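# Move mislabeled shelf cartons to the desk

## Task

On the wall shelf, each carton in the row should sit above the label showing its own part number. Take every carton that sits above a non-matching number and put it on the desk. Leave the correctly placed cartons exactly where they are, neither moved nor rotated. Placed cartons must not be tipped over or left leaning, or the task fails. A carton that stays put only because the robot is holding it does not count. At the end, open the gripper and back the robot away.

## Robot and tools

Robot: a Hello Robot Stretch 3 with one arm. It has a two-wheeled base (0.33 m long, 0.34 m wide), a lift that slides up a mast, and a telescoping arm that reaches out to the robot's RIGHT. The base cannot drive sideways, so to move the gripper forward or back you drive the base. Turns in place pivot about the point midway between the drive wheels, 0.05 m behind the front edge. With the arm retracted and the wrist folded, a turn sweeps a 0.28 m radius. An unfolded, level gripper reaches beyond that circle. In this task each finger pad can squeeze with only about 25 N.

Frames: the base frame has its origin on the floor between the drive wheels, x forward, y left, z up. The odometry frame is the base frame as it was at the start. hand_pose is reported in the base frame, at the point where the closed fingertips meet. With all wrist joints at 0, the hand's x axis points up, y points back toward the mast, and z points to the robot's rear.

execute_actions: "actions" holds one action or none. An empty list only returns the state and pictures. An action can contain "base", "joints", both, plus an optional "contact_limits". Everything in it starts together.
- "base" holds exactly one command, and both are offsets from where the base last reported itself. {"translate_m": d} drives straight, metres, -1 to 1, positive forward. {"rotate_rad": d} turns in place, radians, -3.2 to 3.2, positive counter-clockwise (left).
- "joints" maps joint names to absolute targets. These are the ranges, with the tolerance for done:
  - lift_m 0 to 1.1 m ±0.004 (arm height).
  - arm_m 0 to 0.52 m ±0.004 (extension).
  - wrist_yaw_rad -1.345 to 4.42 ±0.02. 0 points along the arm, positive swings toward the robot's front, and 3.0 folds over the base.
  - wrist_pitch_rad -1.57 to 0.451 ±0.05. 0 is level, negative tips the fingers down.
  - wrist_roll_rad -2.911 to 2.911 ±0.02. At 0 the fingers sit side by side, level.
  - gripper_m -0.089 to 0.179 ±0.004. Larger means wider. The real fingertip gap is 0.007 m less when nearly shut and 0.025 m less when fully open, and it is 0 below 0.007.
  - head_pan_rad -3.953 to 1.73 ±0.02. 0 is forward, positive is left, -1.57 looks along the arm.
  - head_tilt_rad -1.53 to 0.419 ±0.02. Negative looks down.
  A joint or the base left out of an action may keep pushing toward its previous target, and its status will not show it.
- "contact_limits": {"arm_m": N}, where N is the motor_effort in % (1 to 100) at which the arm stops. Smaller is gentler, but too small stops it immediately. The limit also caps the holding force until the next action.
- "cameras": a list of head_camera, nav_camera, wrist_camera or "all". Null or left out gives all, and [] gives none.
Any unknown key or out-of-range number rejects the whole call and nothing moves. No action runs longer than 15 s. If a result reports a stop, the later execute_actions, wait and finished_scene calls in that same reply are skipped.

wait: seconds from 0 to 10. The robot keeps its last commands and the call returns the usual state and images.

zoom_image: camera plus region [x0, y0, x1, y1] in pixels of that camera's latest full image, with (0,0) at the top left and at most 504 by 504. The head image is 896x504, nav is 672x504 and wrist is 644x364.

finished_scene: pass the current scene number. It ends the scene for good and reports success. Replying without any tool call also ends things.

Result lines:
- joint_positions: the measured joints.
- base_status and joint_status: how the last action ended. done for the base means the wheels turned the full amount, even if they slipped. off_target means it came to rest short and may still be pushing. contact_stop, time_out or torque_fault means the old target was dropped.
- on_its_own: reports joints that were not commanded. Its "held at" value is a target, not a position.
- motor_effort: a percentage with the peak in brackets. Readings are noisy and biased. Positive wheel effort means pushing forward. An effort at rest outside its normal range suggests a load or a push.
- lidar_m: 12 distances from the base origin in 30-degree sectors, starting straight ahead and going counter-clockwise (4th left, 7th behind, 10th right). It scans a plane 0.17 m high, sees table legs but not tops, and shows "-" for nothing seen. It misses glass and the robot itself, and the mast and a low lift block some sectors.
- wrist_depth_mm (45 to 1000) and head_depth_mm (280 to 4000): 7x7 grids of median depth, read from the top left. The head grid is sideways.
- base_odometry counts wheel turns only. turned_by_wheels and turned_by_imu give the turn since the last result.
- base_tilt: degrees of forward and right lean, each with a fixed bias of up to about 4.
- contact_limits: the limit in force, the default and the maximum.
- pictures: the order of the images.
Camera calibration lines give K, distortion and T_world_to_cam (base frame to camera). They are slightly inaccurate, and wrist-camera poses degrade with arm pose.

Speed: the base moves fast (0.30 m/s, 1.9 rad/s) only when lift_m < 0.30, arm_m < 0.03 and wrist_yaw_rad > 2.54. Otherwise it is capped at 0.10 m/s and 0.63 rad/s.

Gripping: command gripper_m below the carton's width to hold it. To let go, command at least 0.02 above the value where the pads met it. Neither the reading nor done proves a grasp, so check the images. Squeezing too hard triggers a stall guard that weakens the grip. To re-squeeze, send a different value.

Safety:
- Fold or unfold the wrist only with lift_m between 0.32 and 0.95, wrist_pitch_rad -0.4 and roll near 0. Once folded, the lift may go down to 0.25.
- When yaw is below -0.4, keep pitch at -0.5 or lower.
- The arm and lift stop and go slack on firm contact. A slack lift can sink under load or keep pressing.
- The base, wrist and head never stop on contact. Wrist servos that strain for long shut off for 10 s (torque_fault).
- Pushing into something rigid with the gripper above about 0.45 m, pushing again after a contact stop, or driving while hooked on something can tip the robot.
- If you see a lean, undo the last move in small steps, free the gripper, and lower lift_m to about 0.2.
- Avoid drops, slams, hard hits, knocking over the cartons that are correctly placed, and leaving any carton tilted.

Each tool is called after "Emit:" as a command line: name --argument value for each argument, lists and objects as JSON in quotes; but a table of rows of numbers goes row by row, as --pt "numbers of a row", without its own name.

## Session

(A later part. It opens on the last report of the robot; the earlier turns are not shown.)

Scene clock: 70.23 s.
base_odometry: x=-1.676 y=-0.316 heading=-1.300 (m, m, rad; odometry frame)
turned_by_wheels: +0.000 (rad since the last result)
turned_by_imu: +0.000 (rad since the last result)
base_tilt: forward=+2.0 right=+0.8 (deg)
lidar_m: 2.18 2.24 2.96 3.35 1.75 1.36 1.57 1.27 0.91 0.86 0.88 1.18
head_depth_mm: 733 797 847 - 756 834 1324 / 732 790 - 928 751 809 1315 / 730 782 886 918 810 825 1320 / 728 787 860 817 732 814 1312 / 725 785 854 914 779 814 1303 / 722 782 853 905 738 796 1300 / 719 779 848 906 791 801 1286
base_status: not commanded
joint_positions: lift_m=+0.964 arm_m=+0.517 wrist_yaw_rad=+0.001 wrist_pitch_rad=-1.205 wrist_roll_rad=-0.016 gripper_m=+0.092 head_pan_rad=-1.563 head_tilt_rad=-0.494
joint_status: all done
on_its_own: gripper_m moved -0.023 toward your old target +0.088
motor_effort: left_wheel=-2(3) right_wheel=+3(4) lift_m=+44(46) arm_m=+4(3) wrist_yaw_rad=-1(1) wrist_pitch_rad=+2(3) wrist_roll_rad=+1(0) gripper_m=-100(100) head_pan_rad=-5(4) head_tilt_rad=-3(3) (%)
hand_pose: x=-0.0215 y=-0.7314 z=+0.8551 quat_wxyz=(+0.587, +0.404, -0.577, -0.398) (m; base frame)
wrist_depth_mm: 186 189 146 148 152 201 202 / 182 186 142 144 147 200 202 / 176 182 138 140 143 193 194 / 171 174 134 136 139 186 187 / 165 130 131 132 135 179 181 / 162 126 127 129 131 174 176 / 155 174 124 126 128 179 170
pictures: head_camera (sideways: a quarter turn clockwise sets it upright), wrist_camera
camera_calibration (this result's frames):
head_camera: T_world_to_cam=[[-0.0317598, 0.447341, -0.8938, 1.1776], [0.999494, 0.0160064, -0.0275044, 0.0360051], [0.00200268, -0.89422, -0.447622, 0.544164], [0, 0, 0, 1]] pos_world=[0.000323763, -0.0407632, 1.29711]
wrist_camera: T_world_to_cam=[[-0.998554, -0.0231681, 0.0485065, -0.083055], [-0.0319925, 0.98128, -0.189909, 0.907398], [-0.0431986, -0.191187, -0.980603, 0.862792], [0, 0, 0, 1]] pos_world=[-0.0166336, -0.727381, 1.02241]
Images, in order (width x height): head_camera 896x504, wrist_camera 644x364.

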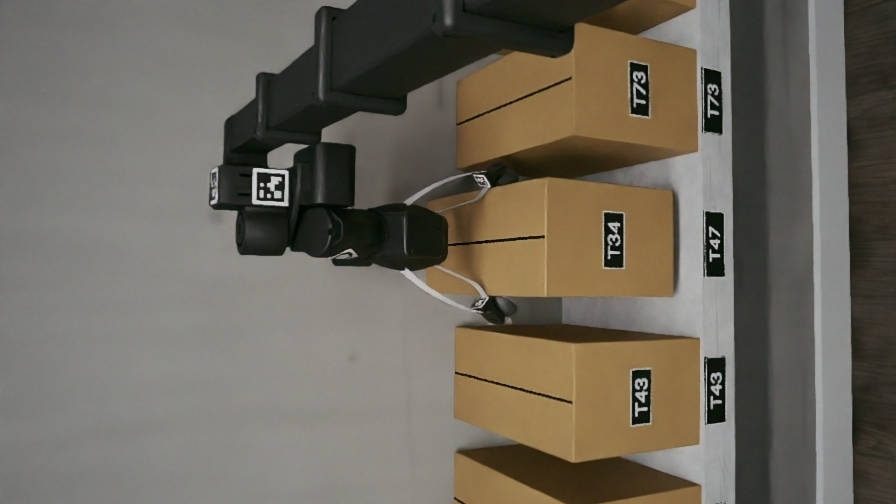

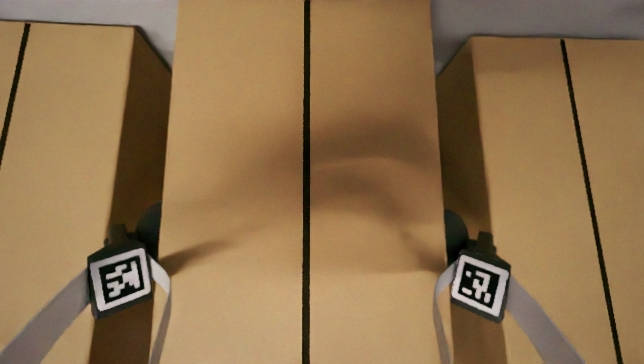

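Emit:
execute_actions --actions '[{"joints":{"arm_m":0.05,"lift_m":0.98}}]' --cameras '["nav_camera"]'

Emit:
execute_actions --actions '[{"base":{"rotate_rad":1.5},"joints":{"head_pan_rad":0,"head_tilt_rad":-0.5,"lift_m":1.07}}]' --cameras '[]'

Emit:
execute_actions --actions '[{"base":{"translate_m":1.0}}]' --cameras '[]'

Emit:
execute_actions --actions '[{"base":{"translate_m":1.0}}]'

Scene clock: 81.20 s.
base_odometry: x=-1.676 y=-0.316 heading=-1.300 (m, m, rad; odometry frame)
turned_by_wheels: +0.000 (rad since the last result)
turned_by_imu: -0.002 (rad since the last result)
base_tilt: forward=+2.0 right=+0.9 (deg)
lidar_m: 2.18 2.23 2.98 3.37 1.75 1.36 1.57 1.27 0.91 0.86 0.88 1.18
head_depth_mm: 737 797 870 931 - - - / 734 794 866 927 - - - / 730 792 860 936 - - - / 726 788 859 943 998 - - / 726 786 853 929 932 792 432 / 725 783 854 907 738 796 1301 / 722 779 850 907 789 804 1288
base_status: not commanded
joint_positions: lift_m=+0.979 arm_m=+0.050 wrist_yaw_rad=+0.001 wrist_pitch_rad=-1.206 wrist_roll_rad=-0.016 gripper_m=+0.095 head_pan_rad=-1.563 head_tilt_rad=-0.494
joint_status: all done
on_its_own: gripper_m is held at +0.094, not at your +0.088, by its stall guard, which is not easing now
motor_effort: left_wheel=-2(2) right_wheel=+3(3) lift_m=+44(43) arm_m=-4(3) wrist_yaw_rad=-1(1) wrist_pitch_rad=+3(3) wrist_roll_rad=+1(1) gripper_m=-61(62) head_pan_rad=-3(4) head_tilt_rad=-3(2) (%)
hand_pose: x=-0.0215 y=-0.2642 z=+0.8701 quat_wxyz=(+0.587, +0.405, -0.577, -0.398) (m; base frame)
wrist_depth_mm: 900 884 145 149 152 906 907 / - - 142 144 148 - - / - - 138 140 143 - - / - - 134 136 139 - - / - 131 131 133 135 - - / 967 127 127 129 131 - - / 962 939 124 126 128 989 -
pictures: nav_camera (sideways: a quarter turn counterclockwise sets it upright)
camera_calibration (this result's frames):
nav_camera: T_world_to_cam=[[0.0375674, -0.440438, 0.896997, -1.12648], [-0.998937, 0.00744222, 0.045491, -0.00117436], [-0.0267116, -0.897752, -0.439691, 0.534325], [0, 0, 0, 1]] pos_world=[0.0554186, -0.0164468, 1.24544]
Images, in order (width x height): nav_camera 672x504.

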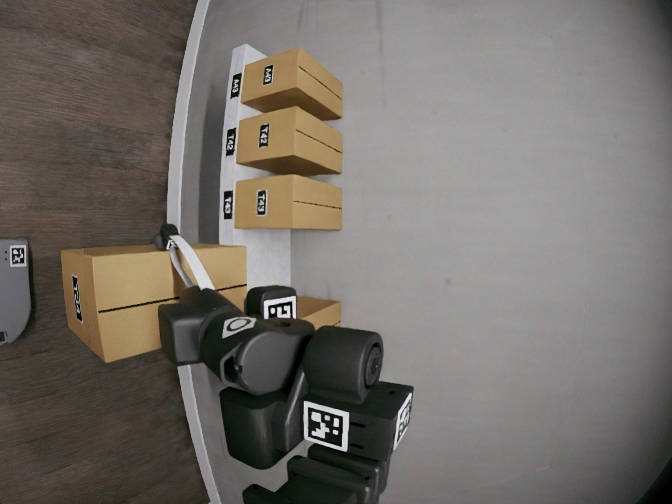

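Scene clock: 84.57 s.
base_odometry: x=-1.676 y=-0.316 heading=+0.200 (m, m, rad; odometry frame)
turned_by_wheels: +1.500 (rad since the last result)
turned_by_imu: +1.519 (rad since the last result)
base_tilt: forward=+2.0 right=+0.9 (deg)
lidar_m: 3.37 2.21 1.36 1.57 1.39 0.93 0.86 0.87 1.11 2.18 2.20 2.78
head_depth_mm: 3652 3862 - 2847 2120 1678 1395 / 3614 3779 - 2830 2104 1670 1383 / 3529 3714 - 2818 2091 1656 1380 / 3497 3693 3987 2808 2101 1663 1376 / 3493 3686 3948 2812 2086 1651 1378 / 3427 3772 3917 2786 2068 1650 1365 / 3443 3717 3870 2764 2062 1643 1365
base_status: done
joint_positions: lift_m=+1.069 arm_m=+0.050 wrist_yaw_rad=+0.001 wrist_pitch_rad=-1.206 wrist_roll_rad=-0.016 gripper_m=+0.095 head_pan_rad=-0.007 head_tilt_rad=-0.494
joint_status: all done
on_its_own: gripper_m is held at +0.094, not at your +0.088, by its stall guard, which is not easing now
motor_effort: left_wheel=-2(10) right_wheel=+3(8) lift_m=+44(46) arm_m=-3(3) wrist_yaw_rad=-1(0) wrist_pitch_rad=+3(3) wrist_roll_rad=+1(0) gripper_m=-63(62) head_pan_rad=+3(45) head_tilt_rad=-2(2) (%)
hand_pose: x=-0.0215 y=-0.2642 z=+0.9601 quat_wxyz=(+0.587, +0.405, -0.577, -0.398) (m; base frame)
wrist_depth_mm: - - 146 148 152 - 854 / - - 142 145 147 - 601 / - - 137 140 143 - 877 / - - 134 136 139 - 881 / - 131 130 133 134 - 899 / - 127 127 129 131 - 921 / - - 124 126 128 - 929
pictures: none
No camera images: the call's "cameras" was empty. Leave "cameras" out to get every camera's image.

Scene clock: 95.63 s.
base_odometry: x=-0.696 y=-0.118 heading=+0.200 (m, m, rad; odometry frame)
turned_by_wheels: +0.000 (rad since the last result)
turned_by_imu: +0.001 (rad since the last result)
base_tilt: forward=+2.0 right=+0.9 (deg)
lidar_m: 2.40 2.68 1.57 1.33 1.33 1.99 1.85 1.87 2.22 2.07 2.09 2.63
head_depth_mm: 2672 2874 3159 2870 2108 1679 1385 / 2643 2862 3130 2862 2107 1667 1381 / 2606 2794 3097 2818 2117 1668 1377 / 2563 2787 3069 2816 2088 1658 1384 / 2563 2755 2975 2695 2086 1654 1371 / 2528 2741 2999 2760 2080 1642 1359 / 2530 2701 2954 2751 2066 1647 1364
base_status: done
joint_positions: lift_m=+1.069 arm_m=+0.050 wrist_yaw_rad=+0.001 wrist_pitch_rad=-1.206 wrist_roll_rad=-0.016 gripper_m=+0.095 head_pan_rad=-0.007 head_tilt_rad=-0.494
joint_status: not commanded
on_its_own: gripper_m is held at +0.094, not at your +0.088, by its stall guard, which is not easing now
motor_effort: left_wheel=-3(5) right_wheel=+3(8) lift_m=+44(44) arm_m=-4(4) wrist_yaw_rad=-1(1) wrist_pitch_rad=+3(3) wrist_roll_rad=+0(0) gripper_m=-61(63) head_pan_rad=+4(3) head_tilt_rad=-3(2) (%)
hand_pose: x=-0.0215 y=-0.2642 z=+0.9601 quat_wxyz=(+0.587, +0.405, -0.577, -0.398) (m; base frame)
wrist_depth_mm: - - 145 149 152 - - / - - 142 144 147 - - / - - 138 140 143 - - / - - 134 136 139 - - / - 131 130 133 135 - - / - 127 127 129 131 - - / - - 124 126 128 - -
pictures: none
No camera images: the call's "cameras" was empty. Leave "cameras" out to get every camera's image.

Scene clock: 106.70 s.
base_odometry: x=+0.284 y=+0.081 heading=+0.200 (m, m, rad; odometry frame)
turned_by_wheels: +0.000 (rad since the last result)
turned_by_imu: +0.001 (rad since the last result)
base_tilt: forward=+1.9 right=+0.8 (deg)
lidar_m: 1.41 1.93 1.92 1.41 1.81 1.90 2.83 2.87 2.11 1.96 1.96 1.85
head_depth_mm: 1726 1879 1947 1486 2104 1681 1384 / 1716 1862 1910 1465 2128 1670 1385 / 1693 1816 1898 1449 2087 1672 1379 / 1670 1818 1872 1369 2092 1671 1374 / 1655 1797 1855 1354 2083 1663 1371 / 1637 1772 1837 1353 2002 1647 1363 / 1627 1758 1917 2060 2061 1642 1369
base_status: done
joint_positions: lift_m=+1.069 arm_m=+0.050 wrist_yaw_rad=+0.001 wrist_pitch_rad=-1.206 wrist_roll_rad=-0.016 gripper_m=+0.095 head_pan_rad=-0.007 head_tilt_rad=-0.494
joint_status: not commanded
on_its_own: gripper_m is held at +0.094, not at your +0.088, by its stall guard, which is not easing now
motor_effort: left_wheel=-3(5) right_wheel=+4(9) lift_m=+44(44) arm_m=-3(3) wrist_yaw_rad=-1(1) wrist_pitch_rad=+3(2) wrist_roll_rad=+0(1) gripper_m=-62(61) head_pan_rad=+3(5) head_tilt_rad=-3(3) (%)
hand_pose: x=-0.0215 y=-0.2642 z=+0.9601 quat_wxyz=(+0.587, +0.405, -0.577, -0.398) (m; base frame)
wrist_depth_mm: - - 146 148 152 - - / - - 141 144 147 - - / - - 137 140 143 - - / - - 134 136 139 - - / - 130 131 133 134 - - / - 127 127 129 131 - - / - - 124 126 128 - -
pictures: head_camera (sideways: a quarter turn clockwise sets it upright), nav_camera (sideways: a quarter turn counterclockwise sets it upright), wrist_camera
camera_calibration (this result's frames):
head_camera: T_world_to_cam=[[-0.447759, -0.0251774, -0.8938, 1.18014], [-0.00130532, 0.999621, -0.0275044, 0.04211], [0.894153, -0.0111486, -0.447622, 0.538722], [0, 0, 0, 1]] pos_world=[0.0467739, -0.00637513, 1.29711]
nav_camera: T_world_to_cam=[[0.440943, 0.0310857, 0.896997, -1.12894], [-0.0221329, -0.99872, 0.045491, -0.00713288], [0.897262, -0.0399121, -0.43969, 0.528688], [0, 0, 0, 1]] pos_world=[0.0232704, 0.0490714, 1.24544]
wrist_camera: T_world_to_cam=[[-0.998554, -0.0232188, 0.0484951, -0.0773245], [-0.032007, 0.981425, -0.189157, 0.468191], [-0.0432023, -0.190435, -0.980749, 1.05537], [0, 0, 0, 1]] pos_world=[-0.0166329, -0.260311, 1.12736]
Images, in order (width x height): head_camera 896x504, nav_camera 672x504, wrist_camera 644x364.

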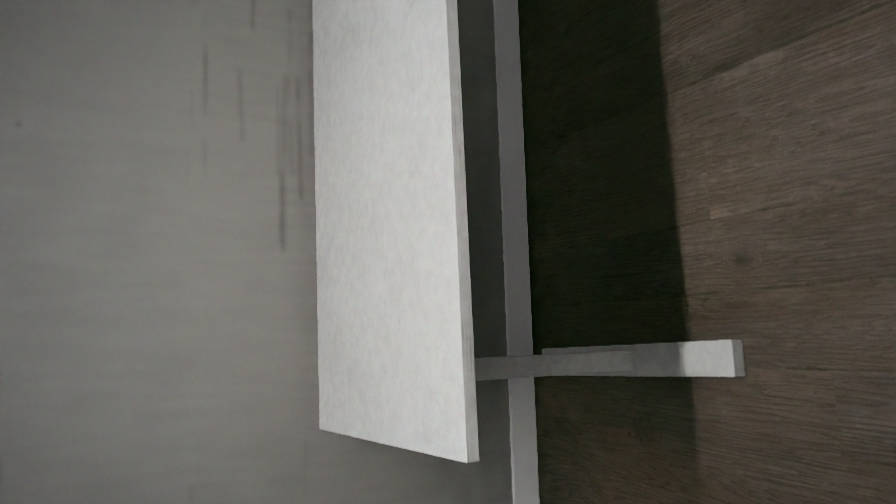

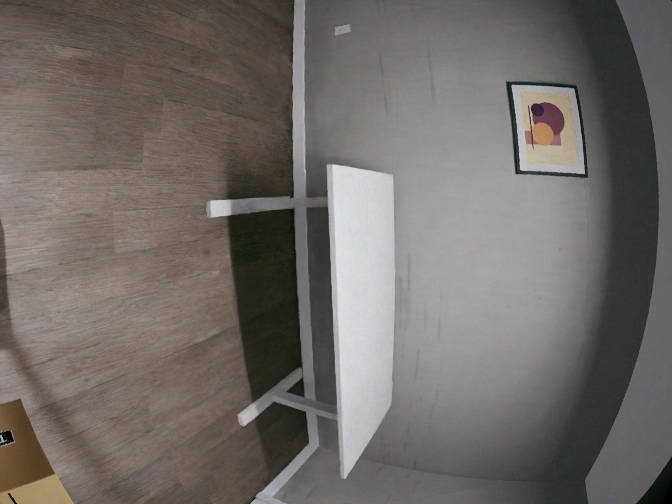

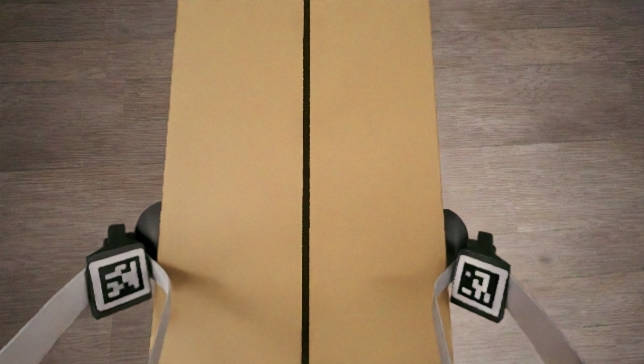

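Emit:
execute_actions --actions '[{"base":{"rotate_rad":-0.37}}]' --cameras '[]'

Emit:
execute_actions --actions '[{"base":{"translate_m":0.96}}]' --cameras '["nav_camera"]'

Emit:
execute_actions --actions '[{"base":{"rotate_rad":2.012},"joints":{"head_pan_rad":-1.57,"head_tilt_rad":-0.6}}]' --cameras '["nav_camera","head_camera"]'

Scene clock: 113.60 s.
base_odometry: x=+0.284 y=+0.081 heading=-0.170 (m, m, rad; odometry frame)
turned_by_wheels: -0.370 (rad since the last result)
turned_by_imu: -0.376 (rad since the last result)
base_tilt: forward=+1.9 right=+0.9 (deg)
lidar_m: 1.85 1.41 2.00 1.83 1.80 1.57 2.66 2.83 2.66 2.01 1.96 2.04
head_depth_mm: 2214 2453 2586 2738 2116 1688 1383 / 2107 2295 1906 2705 2055 1677 1385 / 1990 2165 1897 2433 2106 1669 1383 / 1891 2062 1878 2457 2102 1663 1377 / 1813 1958 1855 2308 2096 1651 1369 / 1721 1857 1850 1423 2065 1643 1374 / 1654 1770 1828 1344 2051 1640 1363
base_status: done
joint_positions: lift_m=+1.069 arm_m=+0.050 wrist_yaw_rad=+0.001 wrist_pitch_rad=-1.206 wrist_roll_rad=-0.016 gripper_m=+0.095 head_pan_rad=-0.007 head_tilt_rad=-0.494
joint_status: not commanded
on_its_own: gripper_m is held at +0.094, not at your +0.088, by its stall guard, which is not easing now
motor_effort: left_wheel=+4(11) right_wheel=-3(7) lift_m=+44(44) arm_m=-3(3) wrist_yaw_rad=-2(1) wrist_pitch_rad=+3(3) wrist_roll_rad=+0(0) gripper_m=-62(62) head_pan_rad=+2(4) head_tilt_rad=-3(2) (%)
hand_pose: x=-0.0215 y=-0.2642 z=+0.9601 quat_wxyz=(+0.587, +0.405, -0.577, -0.398) (m; base frame)
wrist_depth_mm: - - 146 148 152 - - / - - 142 144 147 - - / - - 138 140 144 - - / - - 134 136 139 - - / - 130 131 133 135 - - / - 127 127 129 131 - - / - - 124 126 128 - -
pictures: none
No camera images: the call's "cameras" was empty. Leave "cameras" out to get every camera's image.

Scene clock: 124.27 s.
base_odometry: x=+1.230 y=-0.082 heading=-0.170 (m, m, rad; odometry frame)
turned_by_wheels: +0.000 (rad since the last result)
turned_by_imu: +0.001 (rad since the last result)
base_tilt: forward=+2.0 right=+0.9 (deg)
lidar_m: 1.08 1.06 0.74 1.59 2.24 2.07 2.81 3.66 2.06 1.55 1.51 0.93
head_depth_mm: 1191 1314 1463 1539 931 742 613 / 1131 1241 1365 1255 929 741 612 / 1075 1175 1285 1244 926 737 611 / 1019 1109 1212 1238 921 731 608 / 982 1055 1150 1197 918 731 607 / 935 1006 1091 1160 912 727 603 / 895 961 1041 1109 907 725 602
base_status: done
joint_positions: lift_m=+1.069 arm_m=+0.050 wrist_yaw_rad=+0.001 wrist_pitch_rad=-1.206 wrist_roll_rad=-0.016 gripper_m=+0.095 head_pan_rad=-0.007 head_tilt_rad=-0.494
joint_status: not commanded
on_its_own: gripper_m is held at +0.094, not at your +0.088, by its stall guard, which is not easing now
motor_effort: left_wheel=+3(11) right_wheel=-3(3) lift_m=+44(44) arm_m=-3(3) wrist_yaw_rad=-1(1) wrist_pitch_rad=+2(3) wrist_roll_rad=+0(0) gripper_m=-62(62) head_pan_rad=+4(4) head_tilt_rad=-3(2) (%)
hand_pose: x=-0.0215 y=-0.2642 z=+0.9601 quat_wxyz=(+0.587, +0.405, -0.577, -0.398) (m; base frame)
wrist_depth_mm: - - 146 148 152 - - / - - 142 144 148 - - / - - 138 140 143 - - / - - 134 136 139 - - / - 131 131 132 135 - - / - 127 127 129 131 - - / - - 124 126 128 - -
pictures: nav_camera (sideways: a quarter turn counterclockwise sets it upright)
camera_calibration (this result's frames):
nav_camera: T_world_to_cam=[[0.440943, 0.0310884, 0.896997, -1.12894], [-0.0221269, -0.99872, 0.045491, -0.00713292], [0.897262, -0.0399067, -0.43969, 0.528688], [0, 0, 0, 1]] pos_world=[0.0232701, 0.0490715, 1.24544]
Images, in order (width x height): nav_camera 672x504.

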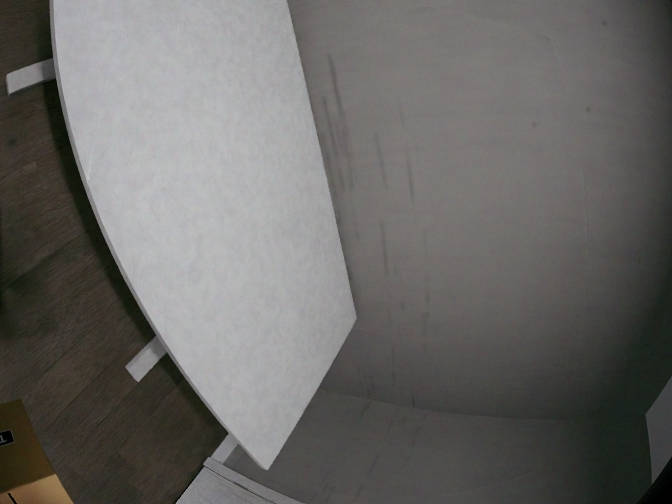

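Scene clock: 128.43 s.
base_odometry: x=+1.230 y=-0.082 heading=+1.842 (m, m, rad; odometry frame)
turned_by_wheels: +2.012 (rad since the last result)
turned_by_imu: +2.037 (rad since the last result)
base_tilt: forward=+2.0 right=+0.8 (deg)
lidar_m: 2.22 2.07 2.81 3.65 2.23 1.58 1.51 0.93 0.98 1.06 0.74 1.46
head_depth_mm: - - - - 779 677 575 / 898 - - - 802 696 301 / 897 - - - - - 300 / 895 997 1109 - - 341 299 / 906 996 1101 1033 765 341 299 / 903 992 1105 1028 811 684 567 / 901 992 1103 1026 806 666 565
base_status: done
joint_positions: lift_m=+1.069 arm_m=+0.050 wrist_yaw_rad=+0.001 wrist_pitch_rad=-1.206 wrist_roll_rad=-0.016 gripper_m=+0.095 head_pan_rad=-1.563 head_tilt_rad=-0.592
joint_status: all done
on_its_own: gripper_m is held at +0.094, not at your +0.088, by its stall guard, which is not easing now
motor_effort: left_wheel=-3(9) right_wheel=+4(9) lift_m=+44(44) arm_m=-3(4) wrist_yaw_rad=-1(1) wrist_pitch_rad=+3(2) wrist_roll_rad=+1(1) gripper_m=-64(63) head_pan_rad=-4(46) head_tilt_rad=-4(15) (%)
hand_pose: x=-0.0215 y=-0.2642 z=+0.9601 quat_wxyz=(+0.587, +0.405, -0.577, -0.398) (m; base frame)
wrist_depth_mm: 445 451 146 149 151 487 492 / 425 434 142 144 148 466 476 / 414 420 138 140 143 448 456 / 400 404 134 136 139 436 446 / 386 131 131 133 135 421 425 / - 127 127 129 131 - - / - - 124 125 128 - -
pictures: head_camera (sideways: a quarter turn clockwise sets it upright), nav_camera (sideways: a quarter turn counterclockwise sets it upright)
camera_calibration (this result's frames):
head_camera: T_world_to_cam=[[-0.0324908, 0.53261, -0.845737, 1.11492], [0.99947, 0.0188097, -0.0265512, 0.0347609], [0.00176662, -0.846152, -0.532939, 0.655176], [0, 0, 0, 1]] pos_world=[0.000324827, -0.0400953, 1.29302]
nav_camera: T_world_to_cam=[[0.0382999, -0.526053, 0.849589, -1.06466], [-0.998903, 0.00276768, 0.0467447, -0.00280088], [-0.0269416, -0.850448, -0.525369, 0.645809], [0, 0, 0, 1]] pos_world=[0.0553776, -0.0108314, 1.24394]
Images, in order (width x height): head_camera 896x504, nav_camera 672x504.

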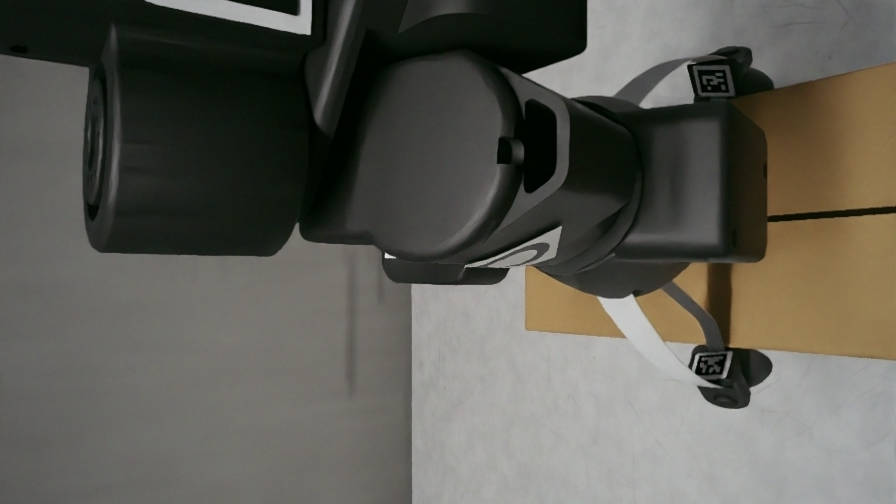

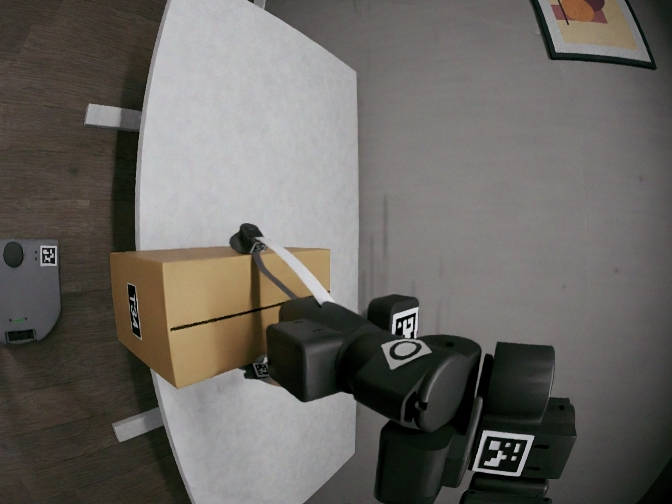

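Emit:
execute_actions --actions '[{"joints":{"arm_m":0.27,"head_tilt_rad":-0.7}}]' --cameras '["head_camera"]'

Emit:
execute_actions --actions '[{"joints":{"lift_m":1.01}}]' --cameras '["head_camera"]'

Scene clock: 135.87 s.
base_odometry: x=+1.230 y=-0.082 heading=+1.842 (m, m, rad; odometry frame)
turned_by_wheels: +0.000 (rad since the last result)
turned_by_imu: -0.001 (rad since the last result)
base_tilt: forward=+2.0 right=+0.8 (deg)
lidar_m: 2.22 2.07 2.81 3.67 2.23 1.58 1.51 0.93 0.98 1.06 0.74 1.46
head_depth_mm: 918 1042 1129 912 746 630 554 / - 1052 1124 883 741 629 554 / - - 575 473 499 613 552 / 914 1031 553 471 496 611 550 / 920 1029 1107 819 699 622 539 / 920 1024 1114 892 732 621 537 / 918 1019 1114 891 732 618 535
base_status: not commanded
joint_positions: lift_m=+1.069 arm_m=+0.270 wrist_yaw_rad=+0.001 wrist_pitch_rad=-1.206 wrist_roll_rad=-0.016 gripper_m=+0.095 head_pan_rad=-1.563 head_tilt_rad=-0.691
joint_status: all done
on_its_own: gripper_m is held at +0.094, not at your +0.088, by its stall guard, which is not easing now
motor_effort: left_wheel=-3(3) right_wheel=+3(3) lift_m=+44(44) arm_m=+4(3) wrist_yaw_rad=-1(1) wrist_pitch_rad=+2(3) wrist_roll_rad=+1(1) gripper_m=-61(63) head_pan_rad=-5(4) head_tilt_rad=-4(15) (%)
hand_pose: x=-0.0215 y=-0.4835 z=+0.9601 quat_wxyz=(+0.587, +0.405, -0.577, -0.398) (m; base frame)
wrist_depth_mm: 441 450 145 148 152 481 493 / 431 437 142 144 147 466 470 / 410 420 138 140 143 447 454 / 404 404 134 137 139 439 441 / 390 131 130 133 135 421 426 / 376 127 127 129 131 407 410 / 366 370 124 126 128 394 396
pictures: head_camera (sideways: a quarter turn clockwise sets it upright)
camera_calibration (this result's frames):
head_camera: T_world_to_cam=[[-0.0330327, 0.613518, -0.78899, 1.04094], [0.999454, 0.0212364, -0.0253308, 0.0331688], [0.00121444, -0.789395, -0.613884, 0.760487], [0, 0, 0, 1]] pos_world=[0.000310957, -0.0390171, 1.28898]
Images, in order (width x height): head_camera 896x504.

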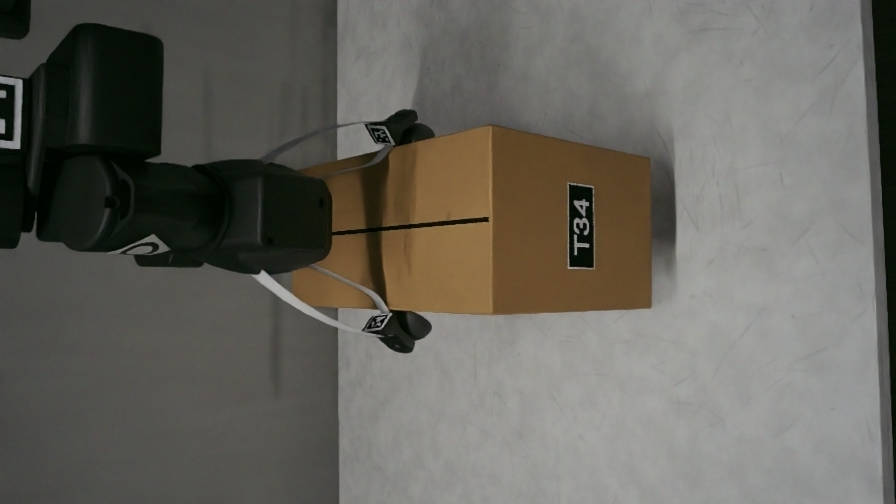

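Scene clock: 137.23 s.
base_odometry: x=+1.230 y=-0.082 heading=+1.842 (m, m, rad; odometry frame)
turned_by_wheels: +0.000 (rad since the last result)
turned_by_imu: +0.000 (rad since the last result)
base_tilt: forward=+1.9 right=+0.9 (deg)
lidar_m: 2.22 2.07 2.82 3.66 2.24 1.58 1.51 0.93 0.98 1.06 0.74 1.46
head_depth_mm: 890 1049 1134 911 746 629 554 / - - 1127 909 741 628 554 / 896 - 1129 555 504 599 553 / 910 1021 - 545 501 590 551 / 919 1024 1112 842 698 610 539 / 916 1026 1117 893 733 621 538 / 914 1021 1116 892 733 618 536
base_status: not commanded
joint_positions: lift_m=+1.011 arm_m=+0.270 wrist_yaw_rad=+0.001 wrist_pitch_rad=-1.206 wrist_roll_rad=-0.016 gripper_m=+0.095 head_pan_rad=-1.563 head_tilt_rad=-0.691
joint_status: all done
on_its_own: gripper_m is held at +0.094, not at your +0.088, by its stall guard, which is not easing now
motor_effort: left_wheel=-3(3) right_wheel=+3(3) lift_m=+16(42) arm_m=+3(3) wrist_yaw_rad=-1(1) wrist_pitch_rad=+2(3) wrist_roll_rad=+1(0) gripper_m=-63(62) head_pan_rad=-5(5) head_tilt_rad=-3(4) (%)
hand_pose: x=-0.0215 y=-0.4835 z=+0.9013 quat_wxyz=(+0.587, +0.405, -0.577, -0.398) (m; base frame)
wrist_depth_mm: 378 384 146 149 152 411 421 / 365 373 142 145 147 397 408 / 354 360 138 140 143 384 389 / 341 348 134 136 139 370 377 / 332 131 130 133 135 362 364 / 323 127 127 129 131 348 352 / 313 316 124 126 128 335 341
pictures: head_camera (sideways: a quarter turn clockwise sets it upright)
camera_calibration (this result's frames):
head_camera: T_world_to_cam=[[-0.0330328, 0.613518, -0.78899, 1.04094], [0.999454, 0.0212365, -0.0253308, 0.0331688], [0.00121454, -0.789395, -0.613884, 0.760487], [0, 0, 0, 1]] pos_world=[0.000310961, -0.0390171, 1.28898]
Images, in order (width x height): head_camera 896x504.

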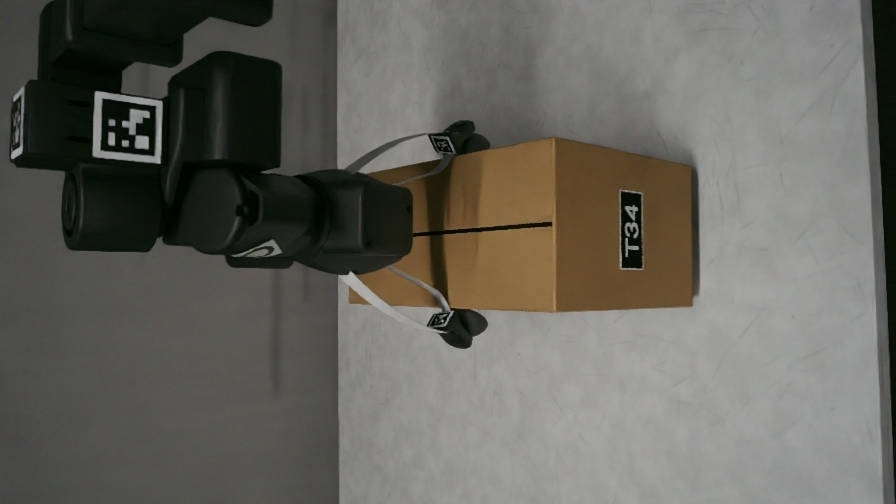

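Emit:
execute_actions --actions '[{"joints":{"lift_m":0.99}}]' --cameras '[]'

Emit:
execute_actions --actions '[{"joints":{"lift_m":0.975}}]' --cameras '["head_camera"]'

Scene clock: 140.97 s.
base_odometry: x=+1.230 y=-0.082 heading=+1.842 (m, m, rad; odometry frame)
turned_by_wheels: +0.000 (rad since the last result)
turned_by_imu: -0.001 (rad since the last result)
base_tilt: forward=+2.0 right=+0.8 (deg)
lidar_m: 2.22 2.07 2.81 3.65 2.24 1.58 1.51 0.93 0.98 1.06 0.74 1.46
head_depth_mm: 914 - 1119 915 747 629 555 / 897 - 1105 909 741 628 554 / 910 - - 585 518 598 553 / 921 1031 - 574 514 590 550 / 919 1030 1105 898 697 610 539 / 920 1025 1119 893 734 619 538 / 915 1023 1119 891 730 619 535
base_status: not commanded
joint_positions: lift_m=+0.991 arm_m=+0.270 wrist_yaw_rad=+0.001 wrist_pitch_rad=-1.206 wrist_roll_rad=-0.016 gripper_m=+0.095 head_pan_rad=-1.563 head_tilt_rad=-0.691
joint_status: all done
on_its_own: gripper_m is held at +0.094, not at your +0.088, by its stall guard, which is not easing now
motor_effort: left_wheel=-4(3) right_wheel=+3(3) lift_m=+16(16) arm_m=+4(4) wrist_yaw_rad=-1(1) wrist_pitch_rad=+3(3) wrist_roll_rad=+0(0) gripper_m=-62(62) head_pan_rad=-6(5) head_tilt_rad=-4(4) (%)
hand_pose: x=-0.0215 y=-0.4835 z=+0.8813 quat_wxyz=(+0.587, +0.405, -0.577, -0.398) (m; base frame)
wrist_depth_mm: 357 361 146 149 151 391 398 / 342 349 142 145 147 379 380 / 333 337 138 140 143 362 369 / 324 326 134 136 139 351 357 / 314 131 131 133 135 339 345 / 304 126 127 129 131 327 330 / 294 296 124 126 128 317 321
pictures: none
No camera images: the call's "cameras" was empty. Leave "cameras" out to get every camera's image.

Scene clock: 141.90 s.
base_odometry: x=+1.230 y=-0.082 heading=+1.842 (m, m, rad; odometry frame)
turned_by_wheels: +0.000 (rad since the last result)
turned_by_imu: +0.000 (rad since the last result)
base_tilt: forward=+1.9 right=+0.8 (deg)
lidar_m: 2.22 2.07 2.81 3.65 2.23 1.58 1.51 0.94 0.98 1.06 0.74 1.46
head_depth_mm: 926 - 1122 913 745 629 555 / 911 - 1064 911 744 627 554 / 923 - - 599 522 599 553 / 922 1032 1107 579 520 585 551 / 922 1031 1112 900 700 610 539 / 917 1026 1118 892 733 621 539 / 917 1022 1114 892 730 618 536
base_status: not commanded
joint_positions: lift_m=+0.976 arm_m=+0.270 wrist_yaw_rad=+0.001 wrist_pitch_rad=-1.205 wrist_roll_rad=-0.016 gripper_m=+0.095 head_pan_rad=-1.563 head_tilt_rad=-0.691
joint_status: all done
on_its_own: gripper_m is held at +0.094, not at your +0.088, by its stall guard, which is not easing now
motor_effort: left_wheel=-2(3) right_wheel=+3(3) lift_m=+12(17) arm_m=+3(3) wrist_yaw_rad=-1(1) wrist_pitch_rad=+2(3) wrist_roll_rad=+0(0) gripper_m=-62(63) head_pan_rad=-4(5) head_tilt_rad=-4(4) (%)
hand_pose: x=-0.0215 y=-0.4837 z=+0.8666 quat_wxyz=(+0.587, +0.404, -0.577, -0.398) (m; base frame)
wrist_depth_mm: 342 345 150 153 156 371 376 / 329 334 145 148 150 357 363 / 319 323 140 142 145 349 352 / 308 312 135 138 140 334 341 / 299 132 131 133 135 326 329 / 292 127 127 129 130 315 317 / 282 284 123 125 126 300 308
pictures: head_camera (sideways: a quarter turn clockwise sets it upright)
camera_calibration (this result's frames):
head_camera: T_world_to_cam=[[-0.0330328, 0.613518, -0.78899, 1.04094], [0.999454, 0.0212365, -0.0253308, 0.0331688], [0.00121454, -0.789395, -0.613884, 0.760487], [0, 0, 0, 1]] pos_world=[0.000310961, -0.0390171, 1.28898]
Images, in order (width x height): head_camera 896x504.

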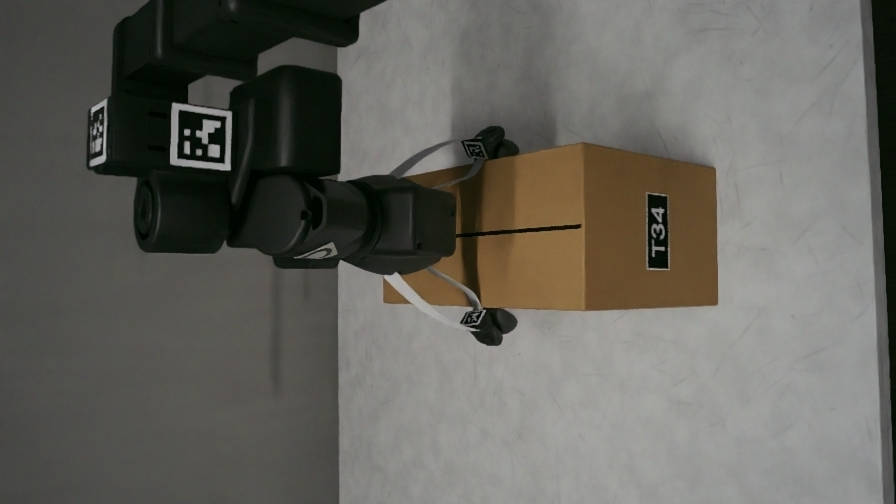

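Touching (box depth at the far end grew). Release and withdraw.

Emit:
execute_actions --actions '[{"joints":{"gripper_m":0.16}}]' --cameras '[]'

Emit:
execute_actions --actions '[{"joints":{"lift_m":1.09}}]' --cameras '[]'

Emit:
execute_actions --actions '[{"joints":{"arm_m":0.0}}]' --cameras '["nav_camera","wrist_camera"]'

Scene clock: 145.20 s.
base_odometry: x=+1.230 y=-0.082 heading=+1.842 (m, m, rad; odometry frame)
turned_by_wheels: +0.000 (rad since the last result)
turned_by_imu: -0.001 (rad since the last result)
base_tilt: forward=+2.0 right=+0.9 (deg)
lidar_m: 2.22 2.07 2.81 3.65 2.23 1.57 1.51 0.93 0.98 1.06 0.74 1.46
head_depth_mm: 925 - 1122 915 744 630 555 / 912 - 1061 913 742 628 553 / 923 - - 598 522 599 553 / 921 1031 1109 580 518 586 552 / 919 1027 1112 898 701 610 540 / 917 1021 1120 895 732 620 538 / 914 1023 1110 892 729 620 536
base_status: not commanded
joint_positions: lift_m=+0.976 arm_m=+0.270 wrist_yaw_rad=+0.001 wrist_pitch_rad=-1.205 wrist_roll_rad=-0.016 gripper_m=+0.146 head_pan_rad=-1.563 head_tilt_rad=-0.691
joint_status: gripper_m off_target (ended at +0.146, target +0.160)
motor_effort: left_wheel=-3(3) right_wheel=+3(3) lift_m=+15(15) arm_m=+3(4) wrist_yaw_rad=-1(1) wrist_pitch_rad=+2(2) wrist_roll_rad=+0(1) gripper_m=+100(100) head_pan_rad=-5(4) head_tilt_rad=-3(4) (%)
hand_pose: x=-0.0215 y=-0.4837 z=+0.8665 quat_wxyz=(+0.587, +0.404, -0.577, -0.398) (m; base frame)
wrist_depth_mm: 341 345 149 152 156 372 381 / 328 335 144 147 150 357 363 / 319 320 140 142 145 346 352 / 309 312 135 137 140 334 339 / 299 130 130 133 135 325 328 / 291 126 127 129 130 316 318 / 281 282 123 124 127 303 309
pictures: none
No camera images: the call's "cameras" was empty. Leave "cameras" out to get every camera's image.

Scene clock: 147.07 s.
base_odometry: x=+1.230 y=-0.082 heading=+1.842 (m, m, rad; odometry frame)
turned_by_wheels: +0.000 (rad since the last result)
turned_by_imu: +0.000 (rad since the last result)
base_tilt: forward=+2.0 right=+0.8 (deg)
lidar_m: 2.21 2.07 2.81 3.65 2.23 1.57 1.51 0.93 0.98 1.06 0.74 1.46
head_depth_mm: 958 1038 1131 913 746 631 557 / - 1036 1130 909 746 628 553 / - - 1116 637 522 600 552 / 908 - 1115 616 519 585 550 / 920 1029 1124 868 699 610 539 / 917 1026 1117 895 735 620 538 / 919 1024 1113 892 729 620 537
base_status: not commanded
joint_positions: lift_m=+1.089 arm_m=+0.270 wrist_yaw_rad=+0.001 wrist_pitch_rad=-1.205 wrist_roll_rad=-0.016 gripper_m=+0.160 head_pan_rad=-1.563 head_tilt_rad=-0.691
joint_status: all done
on_its_own: gripper_m moved +0.014 to your old target +0.160
motor_effort: left_wheel=-3(3) right_wheel=+3(3) lift_m=+43(47) arm_m=+4(3) wrist_yaw_rad=-1(1) wrist_pitch_rad=+2(2) wrist_roll_rad=+0(1) gripper_m=+0(100) head_pan_rad=-4(4) head_tilt_rad=-4(5) (%)
hand_pose: x=-0.0215 y=-0.4837 z=+0.9802 quat_wxyz=(+0.587, +0.404, -0.577, -0.398) (m; base frame)
wrist_depth_mm: 465 474 481 496 500 507 515 / 449 458 467 472 482 489 502 / 440 439 443 264 463 469 479 / 416 428 255 254 446 451 465 / 409 418 245 245 432 447 448 / 394 400 238 238 417 - 431 / 384 394 231 231 405 416 425
pictures: none
No camera images: the call's "cameras" was empty. Leave "cameras" out to get every camera's image.

Scene clock: 150.27 s.
base_odometry: x=+1.230 y=-0.082 heading=+1.842 (m, m, rad; odometry frame)
turned_by_wheels: +0.000 (rad since the last result)
turned_by_imu: -0.001 (rad since the last result)
base_tilt: forward=+1.9 right=+0.9 (deg)
lidar_m: 2.22 2.06 2.81 3.67 2.23 1.57 1.51 0.93 0.98 1.06 0.74 1.46
head_depth_mm: - - - - - - 554 / - - - - - - 544 / - - - - - - 541 / 917 1029 1123 - - 598 540 / 921 1026 1117 872 736 610 539 / 917 1026 1116 894 732 596 537 / 914 1021 1118 895 731 619 536
base_status: not commanded
joint_positions: lift_m=+1.089 arm_m=+0.000 wrist_yaw_rad=+0.001 wrist_pitch_rad=-1.205 wrist_roll_rad=-0.016 gripper_m=+0.160 head_pan_rad=-1.563 head_tilt_rad=-0.691
joint_status: all done
motor_effort: left_wheel=-3(3) right_wheel=+3(3) lift_m=+43(43) arm_m=-3(3) wrist_yaw_rad=-1(1) wrist_pitch_rad=+2(3) wrist_roll_rad=+1(0) gripper_m=+1(0) head_pan_rad=-4(4) head_tilt_rad=-4(4) (%)
hand_pose: x=-0.0215 y=-0.2144 z=+0.9802 quat_wxyz=(+0.587, +0.404, -0.577, -0.398) (m; base frame)
wrist_depth_mm: 466 476 474 283 499 512 521 / 447 455 469 285 481 492 495 / 432 442 447 414 465 469 481 / 424 426 439 440 452 457 469 / 422 - - - - - - / - - - - - - - / - - - - - - -
pictures: nav_camera (sideways: a quarter turn counterclockwise sets it upright), wrist_camera
camera_calibration (this result's frames):
nav_camera: T_world_to_cam=[[0.0388459, -0.607375, 0.793465, -0.991487], [-0.998867, -0.00175865, 0.0475557, -0.0038508], [-0.0274887, -0.794413, -0.606756, 0.751695], [0, 0, 0, 1]] pos_world=[0.0553319, -0.00505532, 1.24299]
wrist_camera: T_world_to_cam=[[-0.998553, -0.0231774, 0.0485168, -0.0771558], [-0.0320019, 0.981287, -0.18987, 0.423765], [-0.0432083, -0.191148, -0.98061, 1.08428], [0, 0, 0, 1]] pos_world=[-0.0166333, -0.210366, 1.14746]
Images, in order (width x height): nav_camera 672x504, wrist_camera 644x364.

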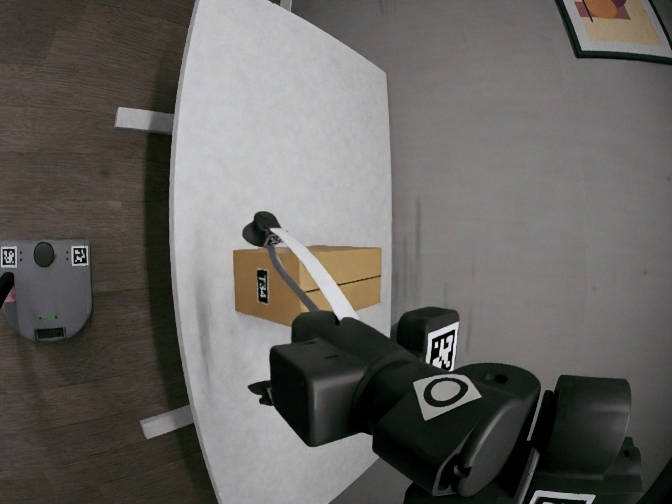

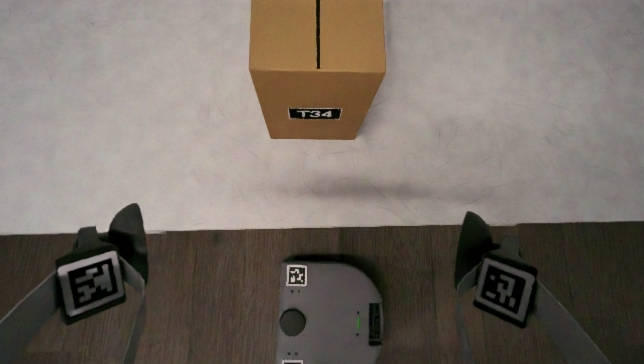

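Emit:
finished_scene --scene 2

The scene is finished: the task was done.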